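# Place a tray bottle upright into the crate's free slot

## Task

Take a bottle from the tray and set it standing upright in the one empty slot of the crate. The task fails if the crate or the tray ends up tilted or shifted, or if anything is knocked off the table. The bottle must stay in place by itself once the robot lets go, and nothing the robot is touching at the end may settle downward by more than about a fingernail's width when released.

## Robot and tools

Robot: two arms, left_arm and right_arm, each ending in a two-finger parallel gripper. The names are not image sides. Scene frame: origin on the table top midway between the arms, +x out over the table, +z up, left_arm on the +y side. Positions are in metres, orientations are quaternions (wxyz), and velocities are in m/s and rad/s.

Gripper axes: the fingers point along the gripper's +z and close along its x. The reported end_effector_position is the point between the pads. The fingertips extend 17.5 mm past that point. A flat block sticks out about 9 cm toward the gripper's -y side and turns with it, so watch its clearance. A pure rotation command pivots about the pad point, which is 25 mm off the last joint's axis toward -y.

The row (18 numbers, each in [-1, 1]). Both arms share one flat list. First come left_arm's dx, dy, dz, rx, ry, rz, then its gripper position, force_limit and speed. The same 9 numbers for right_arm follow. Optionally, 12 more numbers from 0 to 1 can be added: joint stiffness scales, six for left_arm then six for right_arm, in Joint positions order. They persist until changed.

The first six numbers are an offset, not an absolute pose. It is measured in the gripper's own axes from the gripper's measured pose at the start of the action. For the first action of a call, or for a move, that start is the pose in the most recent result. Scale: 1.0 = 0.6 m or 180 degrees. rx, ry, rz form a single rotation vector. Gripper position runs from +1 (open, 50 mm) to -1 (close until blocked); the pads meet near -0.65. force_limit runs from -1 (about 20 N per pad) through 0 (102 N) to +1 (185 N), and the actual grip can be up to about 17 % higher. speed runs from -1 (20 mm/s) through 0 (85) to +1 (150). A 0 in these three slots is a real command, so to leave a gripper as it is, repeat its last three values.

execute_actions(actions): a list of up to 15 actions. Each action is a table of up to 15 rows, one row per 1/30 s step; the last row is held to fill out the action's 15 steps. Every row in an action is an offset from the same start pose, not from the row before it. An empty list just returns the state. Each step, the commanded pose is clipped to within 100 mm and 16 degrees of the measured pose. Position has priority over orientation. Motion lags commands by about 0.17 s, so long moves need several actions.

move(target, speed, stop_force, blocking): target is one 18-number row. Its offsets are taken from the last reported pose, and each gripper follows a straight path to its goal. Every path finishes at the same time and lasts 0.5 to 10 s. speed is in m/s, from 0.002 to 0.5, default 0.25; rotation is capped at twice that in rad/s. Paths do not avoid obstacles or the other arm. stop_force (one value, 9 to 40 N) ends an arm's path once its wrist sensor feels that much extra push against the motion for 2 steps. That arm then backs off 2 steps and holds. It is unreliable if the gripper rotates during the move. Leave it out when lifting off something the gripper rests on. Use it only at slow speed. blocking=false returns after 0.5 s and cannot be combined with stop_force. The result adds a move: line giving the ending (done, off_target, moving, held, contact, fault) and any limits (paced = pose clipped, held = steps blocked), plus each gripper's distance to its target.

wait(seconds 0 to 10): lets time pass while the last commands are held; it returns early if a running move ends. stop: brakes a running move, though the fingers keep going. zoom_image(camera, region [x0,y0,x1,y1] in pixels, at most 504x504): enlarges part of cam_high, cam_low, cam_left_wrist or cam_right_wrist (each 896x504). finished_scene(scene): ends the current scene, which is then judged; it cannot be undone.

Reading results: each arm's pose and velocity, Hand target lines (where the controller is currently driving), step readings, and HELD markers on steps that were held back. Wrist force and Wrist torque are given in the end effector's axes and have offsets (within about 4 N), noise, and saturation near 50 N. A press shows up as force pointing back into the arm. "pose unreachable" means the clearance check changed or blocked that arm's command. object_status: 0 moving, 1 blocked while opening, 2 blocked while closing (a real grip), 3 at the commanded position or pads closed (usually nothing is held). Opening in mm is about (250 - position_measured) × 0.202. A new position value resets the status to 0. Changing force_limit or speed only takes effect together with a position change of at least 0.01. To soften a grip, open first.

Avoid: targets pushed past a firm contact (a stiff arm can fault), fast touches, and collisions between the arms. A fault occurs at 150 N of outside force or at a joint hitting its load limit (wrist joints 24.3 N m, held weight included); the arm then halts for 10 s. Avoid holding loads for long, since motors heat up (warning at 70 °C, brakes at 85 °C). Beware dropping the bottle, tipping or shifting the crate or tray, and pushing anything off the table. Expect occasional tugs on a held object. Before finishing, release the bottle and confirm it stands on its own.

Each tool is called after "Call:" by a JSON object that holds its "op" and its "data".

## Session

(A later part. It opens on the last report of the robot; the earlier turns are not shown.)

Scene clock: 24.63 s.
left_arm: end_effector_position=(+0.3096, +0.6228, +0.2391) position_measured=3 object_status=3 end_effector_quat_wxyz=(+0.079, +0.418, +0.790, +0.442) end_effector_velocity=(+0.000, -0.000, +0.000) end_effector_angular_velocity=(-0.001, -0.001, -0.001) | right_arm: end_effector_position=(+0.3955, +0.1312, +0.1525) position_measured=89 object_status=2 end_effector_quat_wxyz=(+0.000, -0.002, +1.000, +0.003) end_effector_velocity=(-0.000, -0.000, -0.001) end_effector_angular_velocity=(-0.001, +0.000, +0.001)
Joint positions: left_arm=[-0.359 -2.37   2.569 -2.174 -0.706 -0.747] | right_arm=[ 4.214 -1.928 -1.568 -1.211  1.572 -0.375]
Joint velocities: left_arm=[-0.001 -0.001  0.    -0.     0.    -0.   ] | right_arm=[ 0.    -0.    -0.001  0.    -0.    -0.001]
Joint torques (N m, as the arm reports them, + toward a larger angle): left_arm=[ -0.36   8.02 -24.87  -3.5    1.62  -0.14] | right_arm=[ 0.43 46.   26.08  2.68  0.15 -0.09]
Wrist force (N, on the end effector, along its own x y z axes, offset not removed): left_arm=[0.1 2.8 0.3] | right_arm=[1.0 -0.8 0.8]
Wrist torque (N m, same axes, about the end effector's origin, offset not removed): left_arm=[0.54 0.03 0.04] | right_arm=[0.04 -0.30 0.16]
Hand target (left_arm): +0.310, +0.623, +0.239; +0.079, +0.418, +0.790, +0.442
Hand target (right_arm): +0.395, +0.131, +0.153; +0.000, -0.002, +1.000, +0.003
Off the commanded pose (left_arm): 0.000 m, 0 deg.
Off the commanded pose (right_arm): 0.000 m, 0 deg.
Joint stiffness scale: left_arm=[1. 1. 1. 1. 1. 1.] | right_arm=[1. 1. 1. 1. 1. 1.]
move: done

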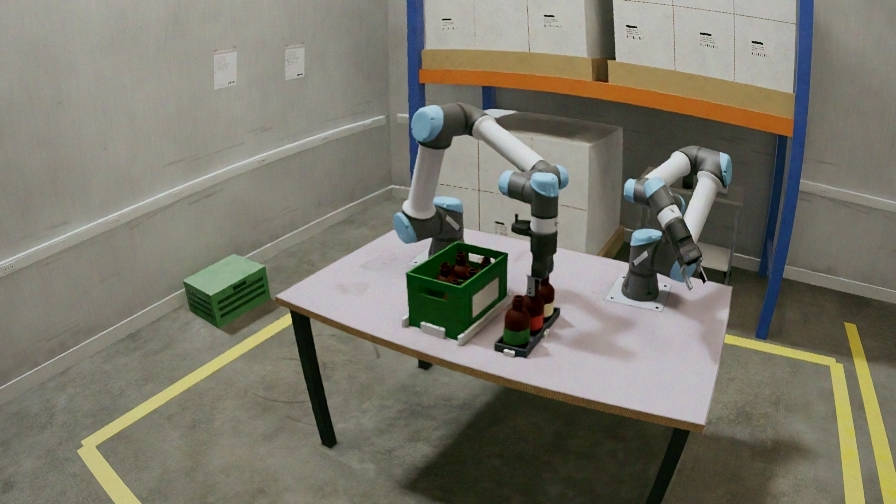

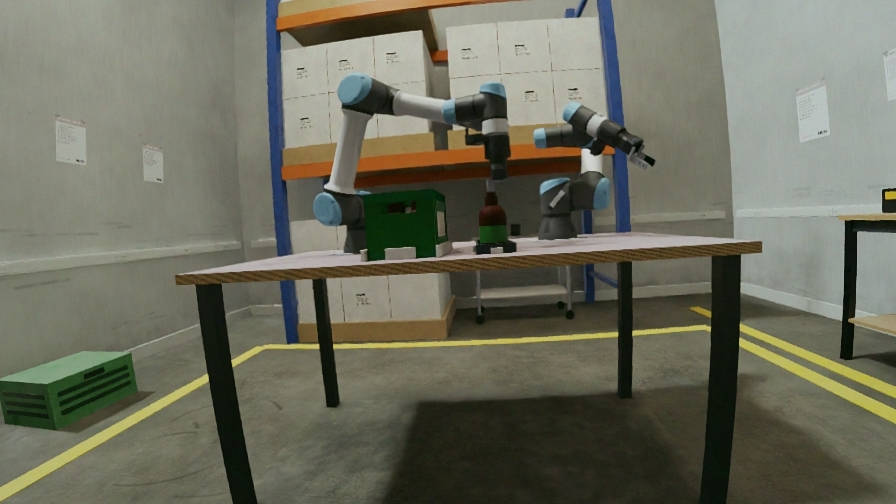

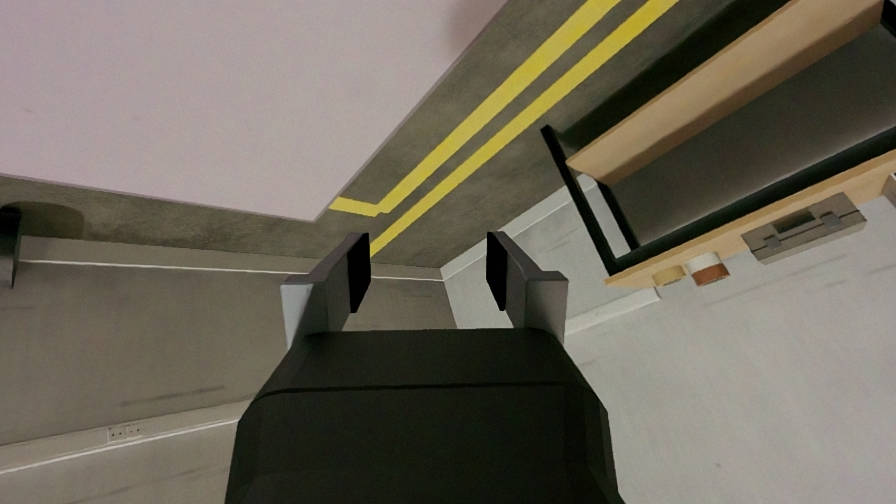

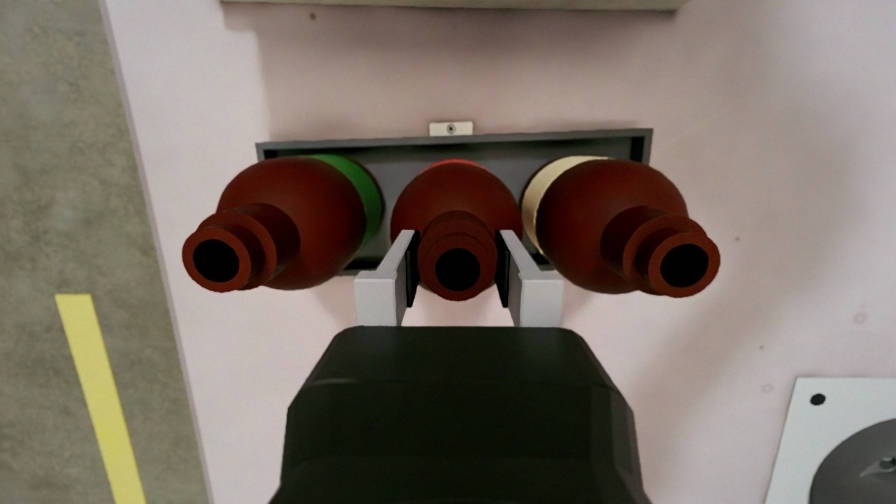

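Call:
{"op": "move", "data": {"target": [0,0,0,0,0,0,1,0,0,0,0,-0.34,0,0,0,-1,-0.5,0]}}

Call:
{"op": "move", "data": {"target": [0,0,0,0,0,0,1,0,0,-0.15,-0.5,0,0,0,0,-1,-0.5,0]}}

Scene clock: 30.93 s.
left_arm: end_effector_position=(+0.3096, +0.6228, +0.2391) position_measured=3 object_status=3 end_effector_quat_wxyz=(+0.079, +0.418, +0.790, +0.442) end_effector_velocity=(-0.000, +0.000, -0.000) end_effector_angular_velocity=(+0.000, -0.000, +0.000) | right_arm: end_effector_position=(+0.3953, +0.1300, +0.3554) position_measured=89 object_status=2 end_effector_quat_wxyz=(+0.000, -0.002, +1.000, +0.002) end_effector_velocity=(-0.000, +0.000, +0.004) end_effector_angular_velocity=(+0.003, -0.001, +0.000)
Joint positions: left_arm=[-0.359 -2.37   2.569 -2.174 -0.706 -0.747] | right_arm=[ 4.214 -1.877 -1.112 -1.72   1.572 -0.375]
Joint velocities: left_arm=[-0. -0.  0. -0.  0. -0.] | right_arm=[-0.    -0.     0.01  -0.007  0.    -0.   ]
Joint torques (N m, as the arm reports them, + toward a larger angle): left_arm=[  1.54   8.12 -23.55  -3.39   1.67  -0.21] | right_arm=[-0.82 46.3  31.57  2.71  0.34 -0.36]
Wrist force (N, on the end effector, along its own x y z axes, offset not removed): left_arm=[0.7 0.4 0.5] | right_arm=[0.1 0.4 3.1]
Wrist torque (N m, same axes, about the end effector's origin, offset not removed): left_arm=[0.18 0.03 -0.02] | right_arm=[0.31 -0.05 0.15]
Hand target (left_arm): +0.310, +0.623, +0.239; +0.079, +0.418, +0.790, +0.442
Hand target (right_arm): +0.396, +0.130, +0.357; +0.000, -0.002, +1.000, +0.003
Off the commanded pose (left_arm): 0.000 m, 0 deg.
Off the commanded pose (right_arm): 0.001 m, 0 deg.
Joint stiffness scale: left_arm=[1. 1. 1. 1. 1. 1.] | right_arm=[1. 1. 1. 1. 1. 1.]
move: done

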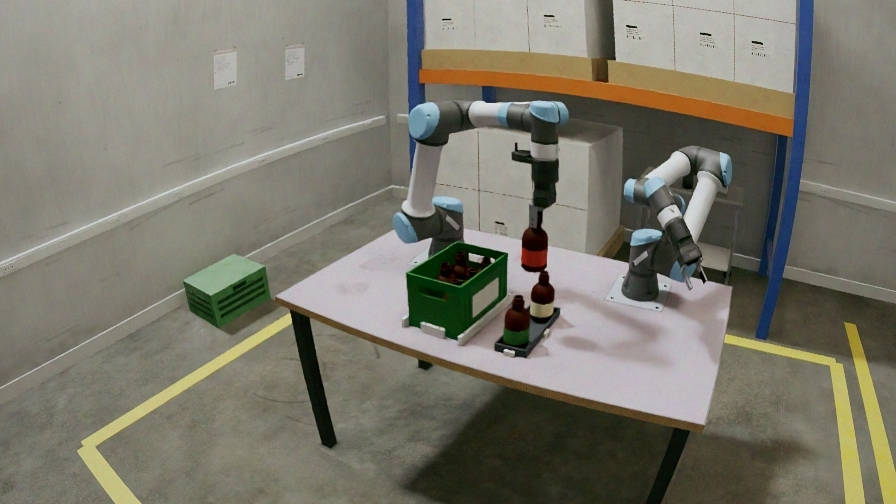

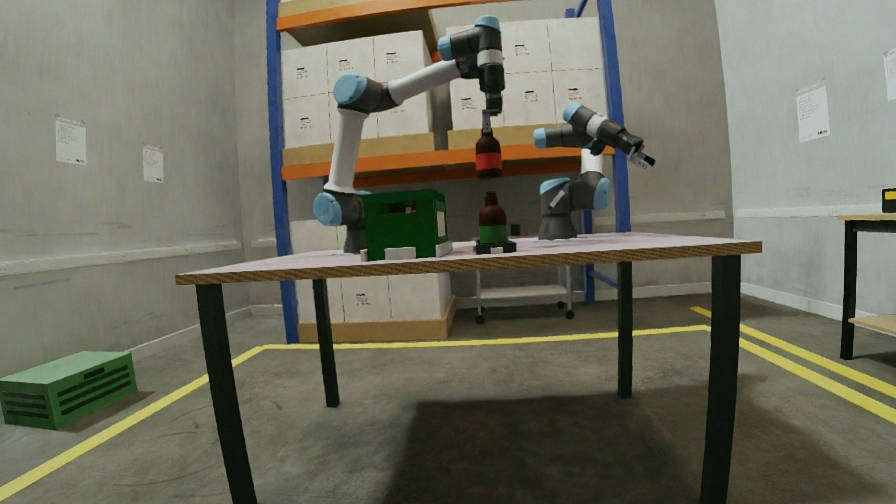

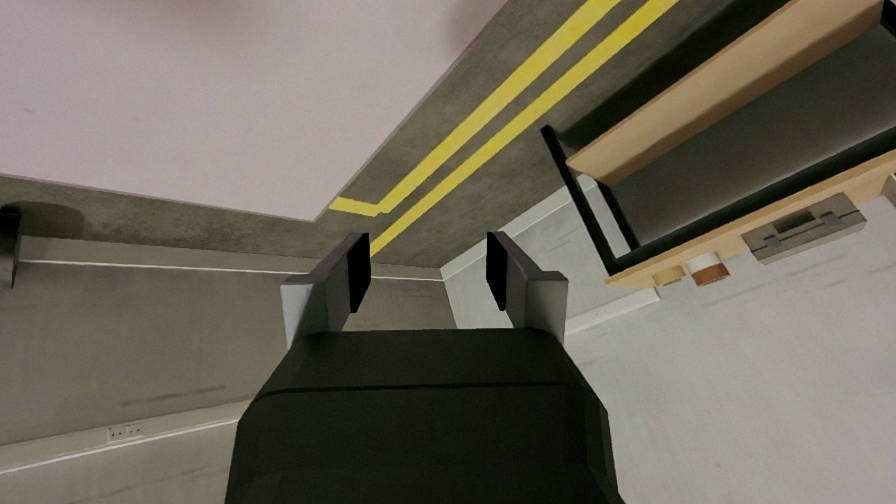

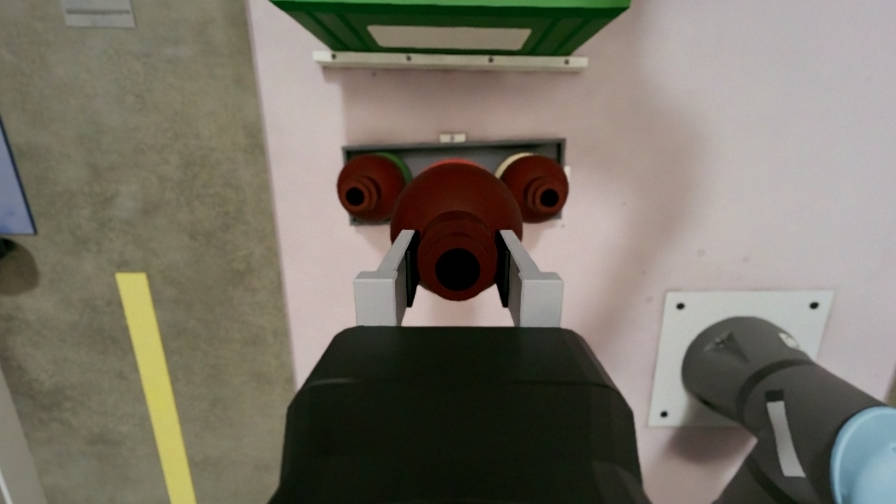

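Scene clock: 32.73 s.
left_arm: end_effector_position=(+0.3096, +0.6228, +0.2391) position_measured=3 object_status=3 end_effector_quat_wxyz=(+0.079, +0.418, +0.790, +0.442) end_effector_velocity=(+0.000, -0.000, +0.001) end_effector_angular_velocity=(-0.001, -0.002, -0.000) | right_arm: end_effector_position=(+0.4861, -0.1684, +0.3561) position_measured=89 object_status=2 end_effector_quat_wxyz=(+0.002, -0.003, +1.000, +0.002) end_effector_velocity=(+0.001, -0.001, -0.001) end_effector_angular_velocity=(+0.001, +0.002, +0.015)
Joint positions: left_arm=[-0.359 -2.37   2.569 -2.174 -0.706 -0.747] | right_arm=[ 3.767 -1.533 -1.504 -1.67   1.571 -0.823]
Joint velocities: left_arm=[-0.    -0.002 -0.    -0.    -0.    -0.   ] | right_arm=[-0.003  0.    -0.002  0.001  0.003 -0.019]
Joint torques (N m, as the arm reports them, + toward a larger angle): left_arm=[  1.69   7.57 -24.    -3.39   1.91  -0.03] | right_arm=[-2.06 28.41 25.42  3.78  0.48 -0.27]
Wrist force (N, on the end effector, along its own x y z axes, offset not removed): left_arm=[0.4 2.9 -0.6] | right_arm=[0.4 -0.6 3.2]
Wrist torque (N m, same axes, about the end effector's origin, offset not removed): left_arm=[0.62 0.08 0.06] | right_arm=[0.10 -0.10 0.20]
Hand target (left_arm): +0.310, +0.623, +0.239; +0.079, +0.418, +0.790, +0.442
Hand target (right_arm): +0.486, -0.170, +0.354; +0.001, -0.002, +1.000, +0.002
Off the commanded pose (left_arm): 0.000 m, 0 deg.
Off the commanded pose (right_arm): 0.002 m, 0 deg.
Joint stiffness scale: left_arm=[1. 1. 1. 1. 1. 1.] | right_arm=[1. 1. 1. 1. 1. 1.]
move: done

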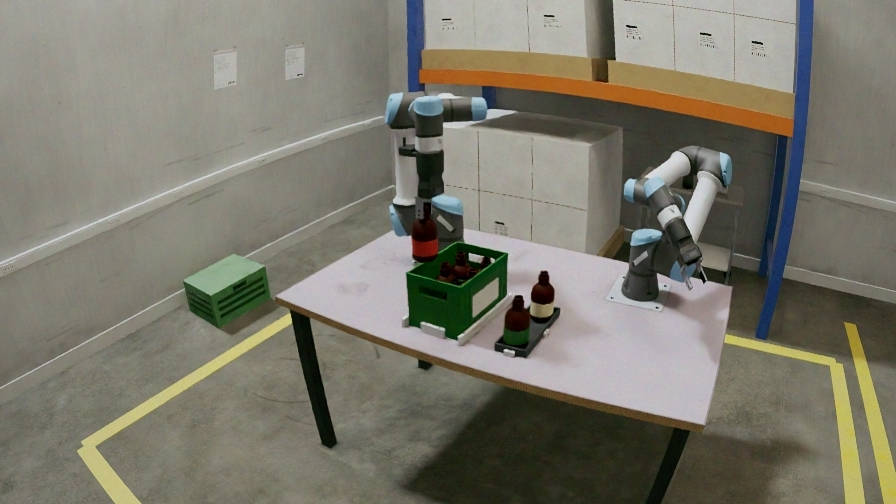

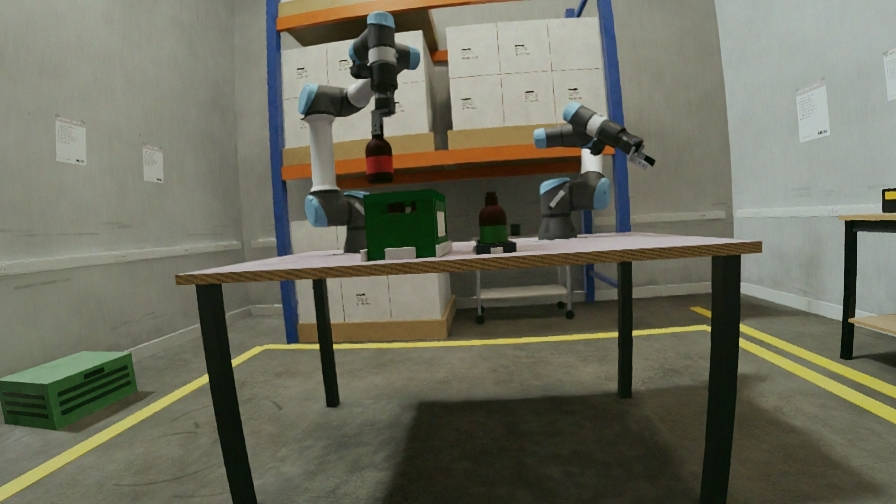

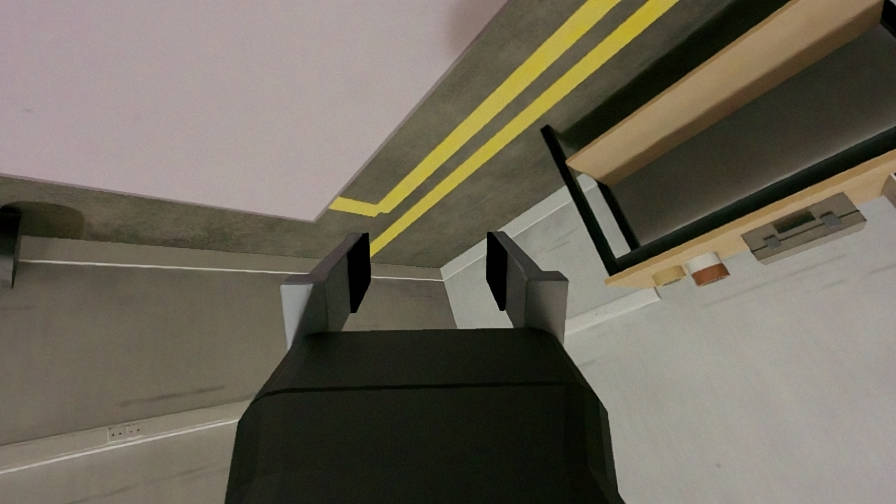

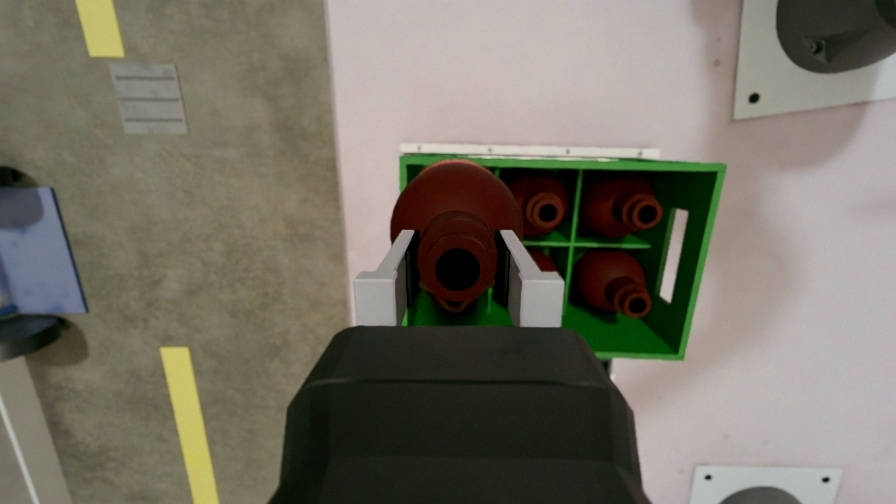

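Shift +y ~13 mm, -x ~3 mm.

Call:
{"op": "move", "data": {"target": [0,0,0,0,0,0,1,0,0,0.005,0.022,0.02,0,0,0,-1,-0.5,0]}}

Call:
{"op": "move", "data": {"target": [0,0,0,0,0,0,1,0,0,0,0,0.12,0,0,0,-1,-0.5,0], "speed": 0.08, "stop_force": 10}}

Scene clock: 35.90 s.
left_arm: end_effector_position=(+0.3096, +0.6228, +0.2391) position_measured=3 object_status=3 end_effector_quat_wxyz=(+0.079, +0.418, +0.790, +0.442) end_effector_velocity=(+0.000, -0.000, +0.001) end_effector_angular_velocity=(-0.001, -0.002, -0.000) | right_arm: end_effector_position=(+0.4836, -0.1563, +0.3462) position_measured=89 object_status=2 end_effector_quat_wxyz=(+0.003, -0.002, +1.000, +0.003) end_effector_velocity=(+0.001, +0.002, +0.001) end_effector_angular_velocity=(+0.006, -0.005, -0.006)
Joint positions: left_arm=[-0.359 -2.37   2.569 -2.174 -0.706 -0.747] | right_arm=[ 3.789 -1.538 -1.525 -1.641  1.571 -0.799]
Joint velocities: left_arm=[-0.001 -0.001 -0.    -0.     0.    -0.   ] | right_arm=[ 0.     0.    -0.     0.008  0.     0.006]
Joint torques (N m, as the arm reports them, + toward a larger angle): left_arm=[  0.42   8.21 -23.65  -3.51   1.74  -0.04] | right_arm=[ 2.3  28.95 26.2   3.72 -0.19  0.38]
Wrist force (N, on the end effector, along its own x y z axes, offset not removed): left_arm=[-1.3 2.7 0.7] | right_arm=[1.4 -0.7 2.7]
Wrist torque (N m, same axes, about the end effector's origin, offset not removed): left_arm=[0.61 0.32 0.11] | right_arm=[0.09 -0.30 0.21]
Hand target (left_arm): +0.310, +0.623, +0.239; +0.079, +0.418, +0.790, +0.442
Hand target (right_arm): +0.483, -0.155, +0.344; +0.002, -0.003, +1.000, +0.002
Off the commanded pose (left_arm): 0.000 m, 0 deg.
Off the commanded pose (right_arm): 0.002 m, 0 deg.
Joint stiffness scale: left_arm=[1. 1. 1. 1. 1. 1.] | right_arm=[1. 1. 1. 1. 1. 1.]
move: done

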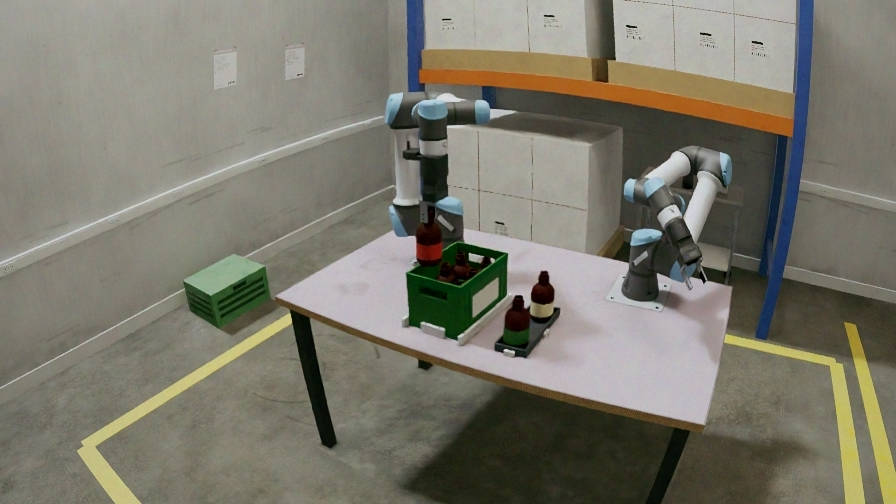

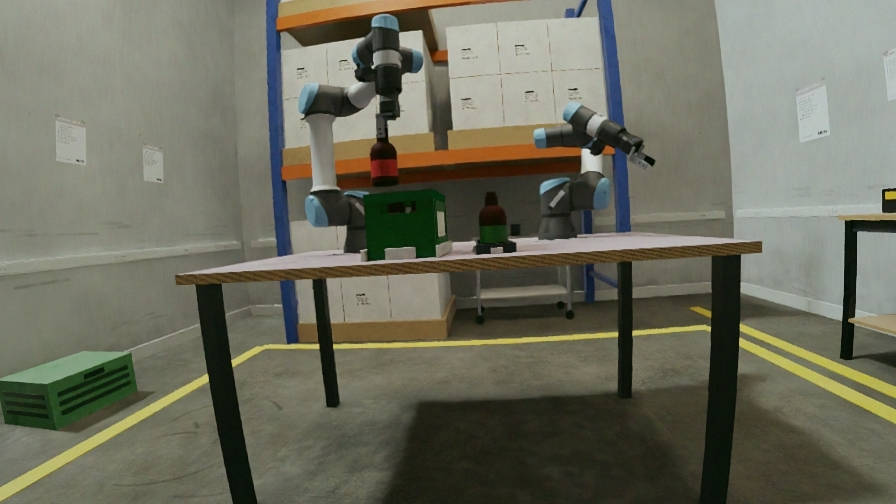

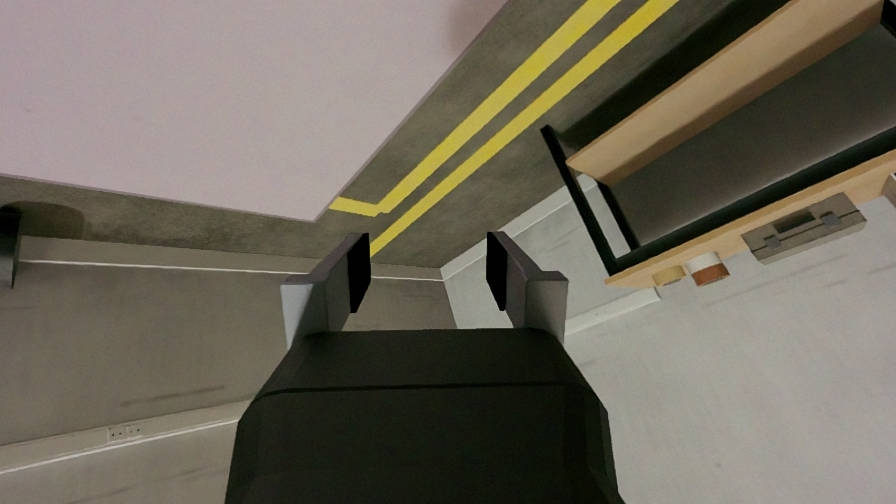

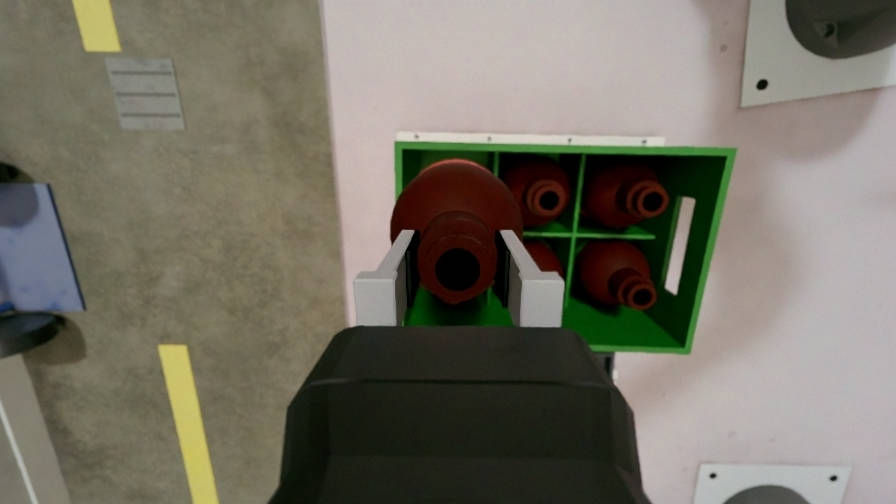

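Scene clock: 37.23 s.
left_arm: end_effector_position=(+0.3096, +0.6228, +0.2391) position_measured=3 object_status=3 end_effector_quat_wxyz=(+0.079, +0.418, +0.790, +0.442) end_effector_velocity=(-0.000, +0.000, -0.000) end_effector_angular_velocity=(+0.000, +0.001, +0.001) | right_arm: end_effector_position=(+0.4841, -0.1558, +0.2764) position_measured=89 object_status=2 end_effector_quat_wxyz=(+0.004, -0.002, +1.000, +0.004) end_effector_velocity=(+0.003, +0.003, +0.001) end_effector_angular_velocity=(+0.010, -0.010, -0.001)
Joint positions: left_arm=[-0.359 -2.37   2.569 -2.174 -0.706 -0.747] | right_arm=[ 3.789 -1.54  -1.702 -1.459  1.571 -0.799]
Joint velocities: left_arm=[ 0.001  0.001 -0.     0.    -0.     0.   ] | right_arm=[-0.    -0.     0.001  0.013 -0.     0.001]
Joint torques (N m, as the arm reports them, + toward a larger angle): left_arm=[  1.56   7.6  -23.67  -3.43   1.72  -0.06] | right_arm=[ 1.17 28.12 25.69  3.8   0.09  0.01]
Wrist force (N, on the end effector, along its own x y z axes, offset not removed): left_arm=[-0.8 2.0 0.4] | right_arm=[0.4 -0.5 3.3]
Wrist torque (N m, same axes, about the end effector's origin, offset not removed): left_arm=[0.37 0.33 0.17] | right_arm=[0.15 -0.10 0.21]
Hand target (left_arm): +0.310, +0.623, +0.239; +0.079, +0.418, +0.790, +0.442
Hand target (right_arm): +0.484, -0.156, +0.274; +0.003, -0.002, +1.000, +0.003
Off the commanded pose (left_arm): 0.000 m, 0 deg.
Off the commanded pose (right_arm): 0.002 m, 0 deg.
Joint stiffness scale: left_arm=[1. 1. 1. 1. 1. 1.] | right_arm=[1. 1. 1. 1. 1. 1.]
move: done

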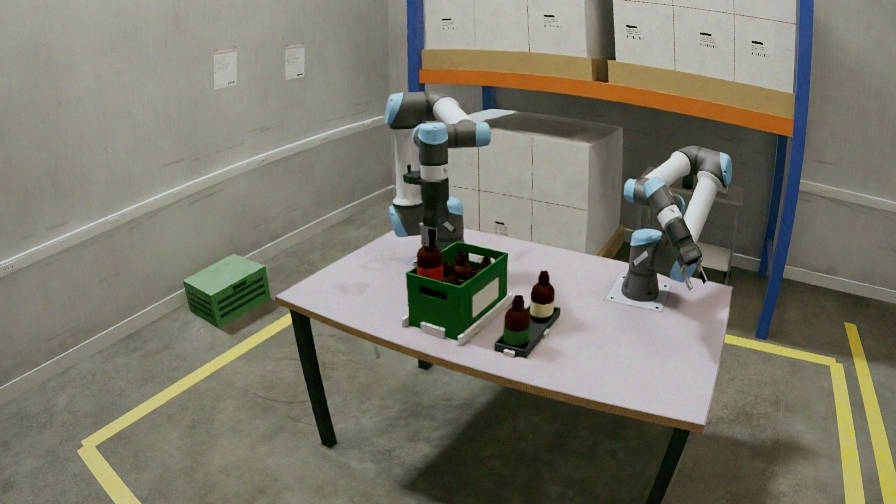

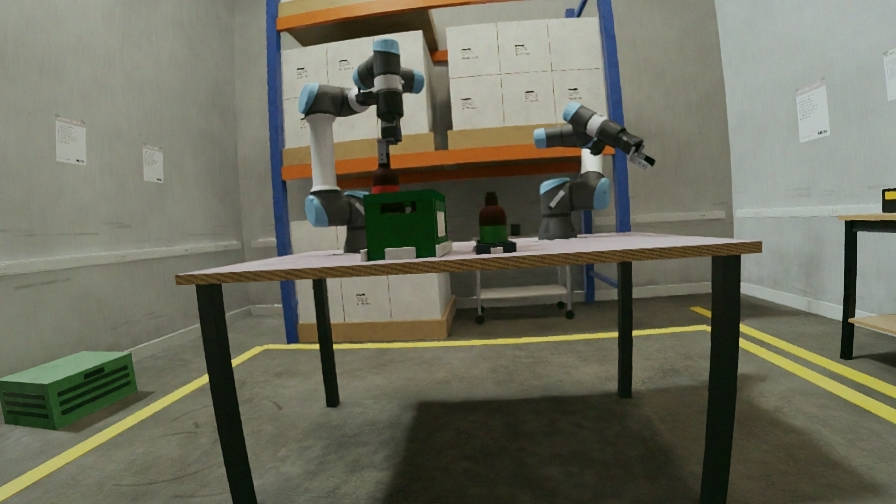

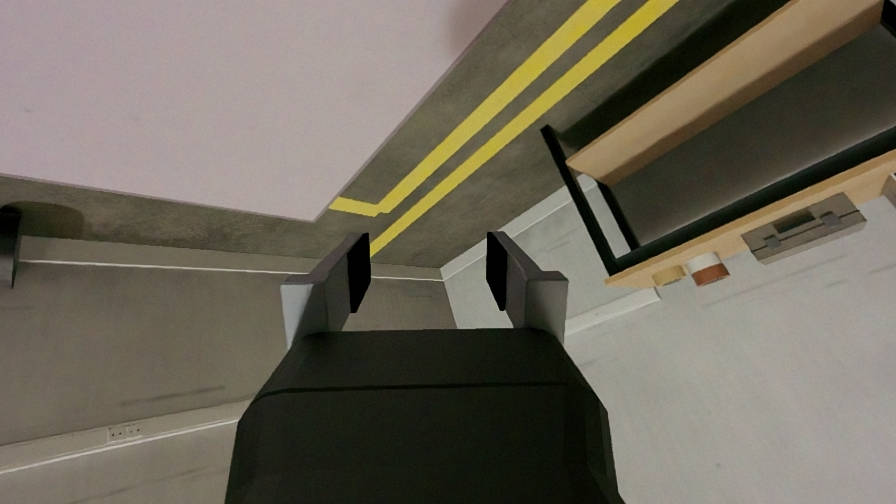

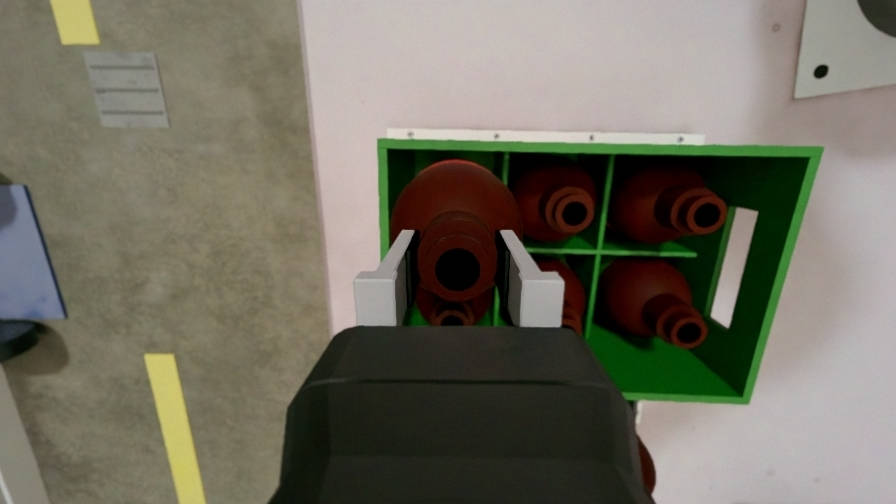

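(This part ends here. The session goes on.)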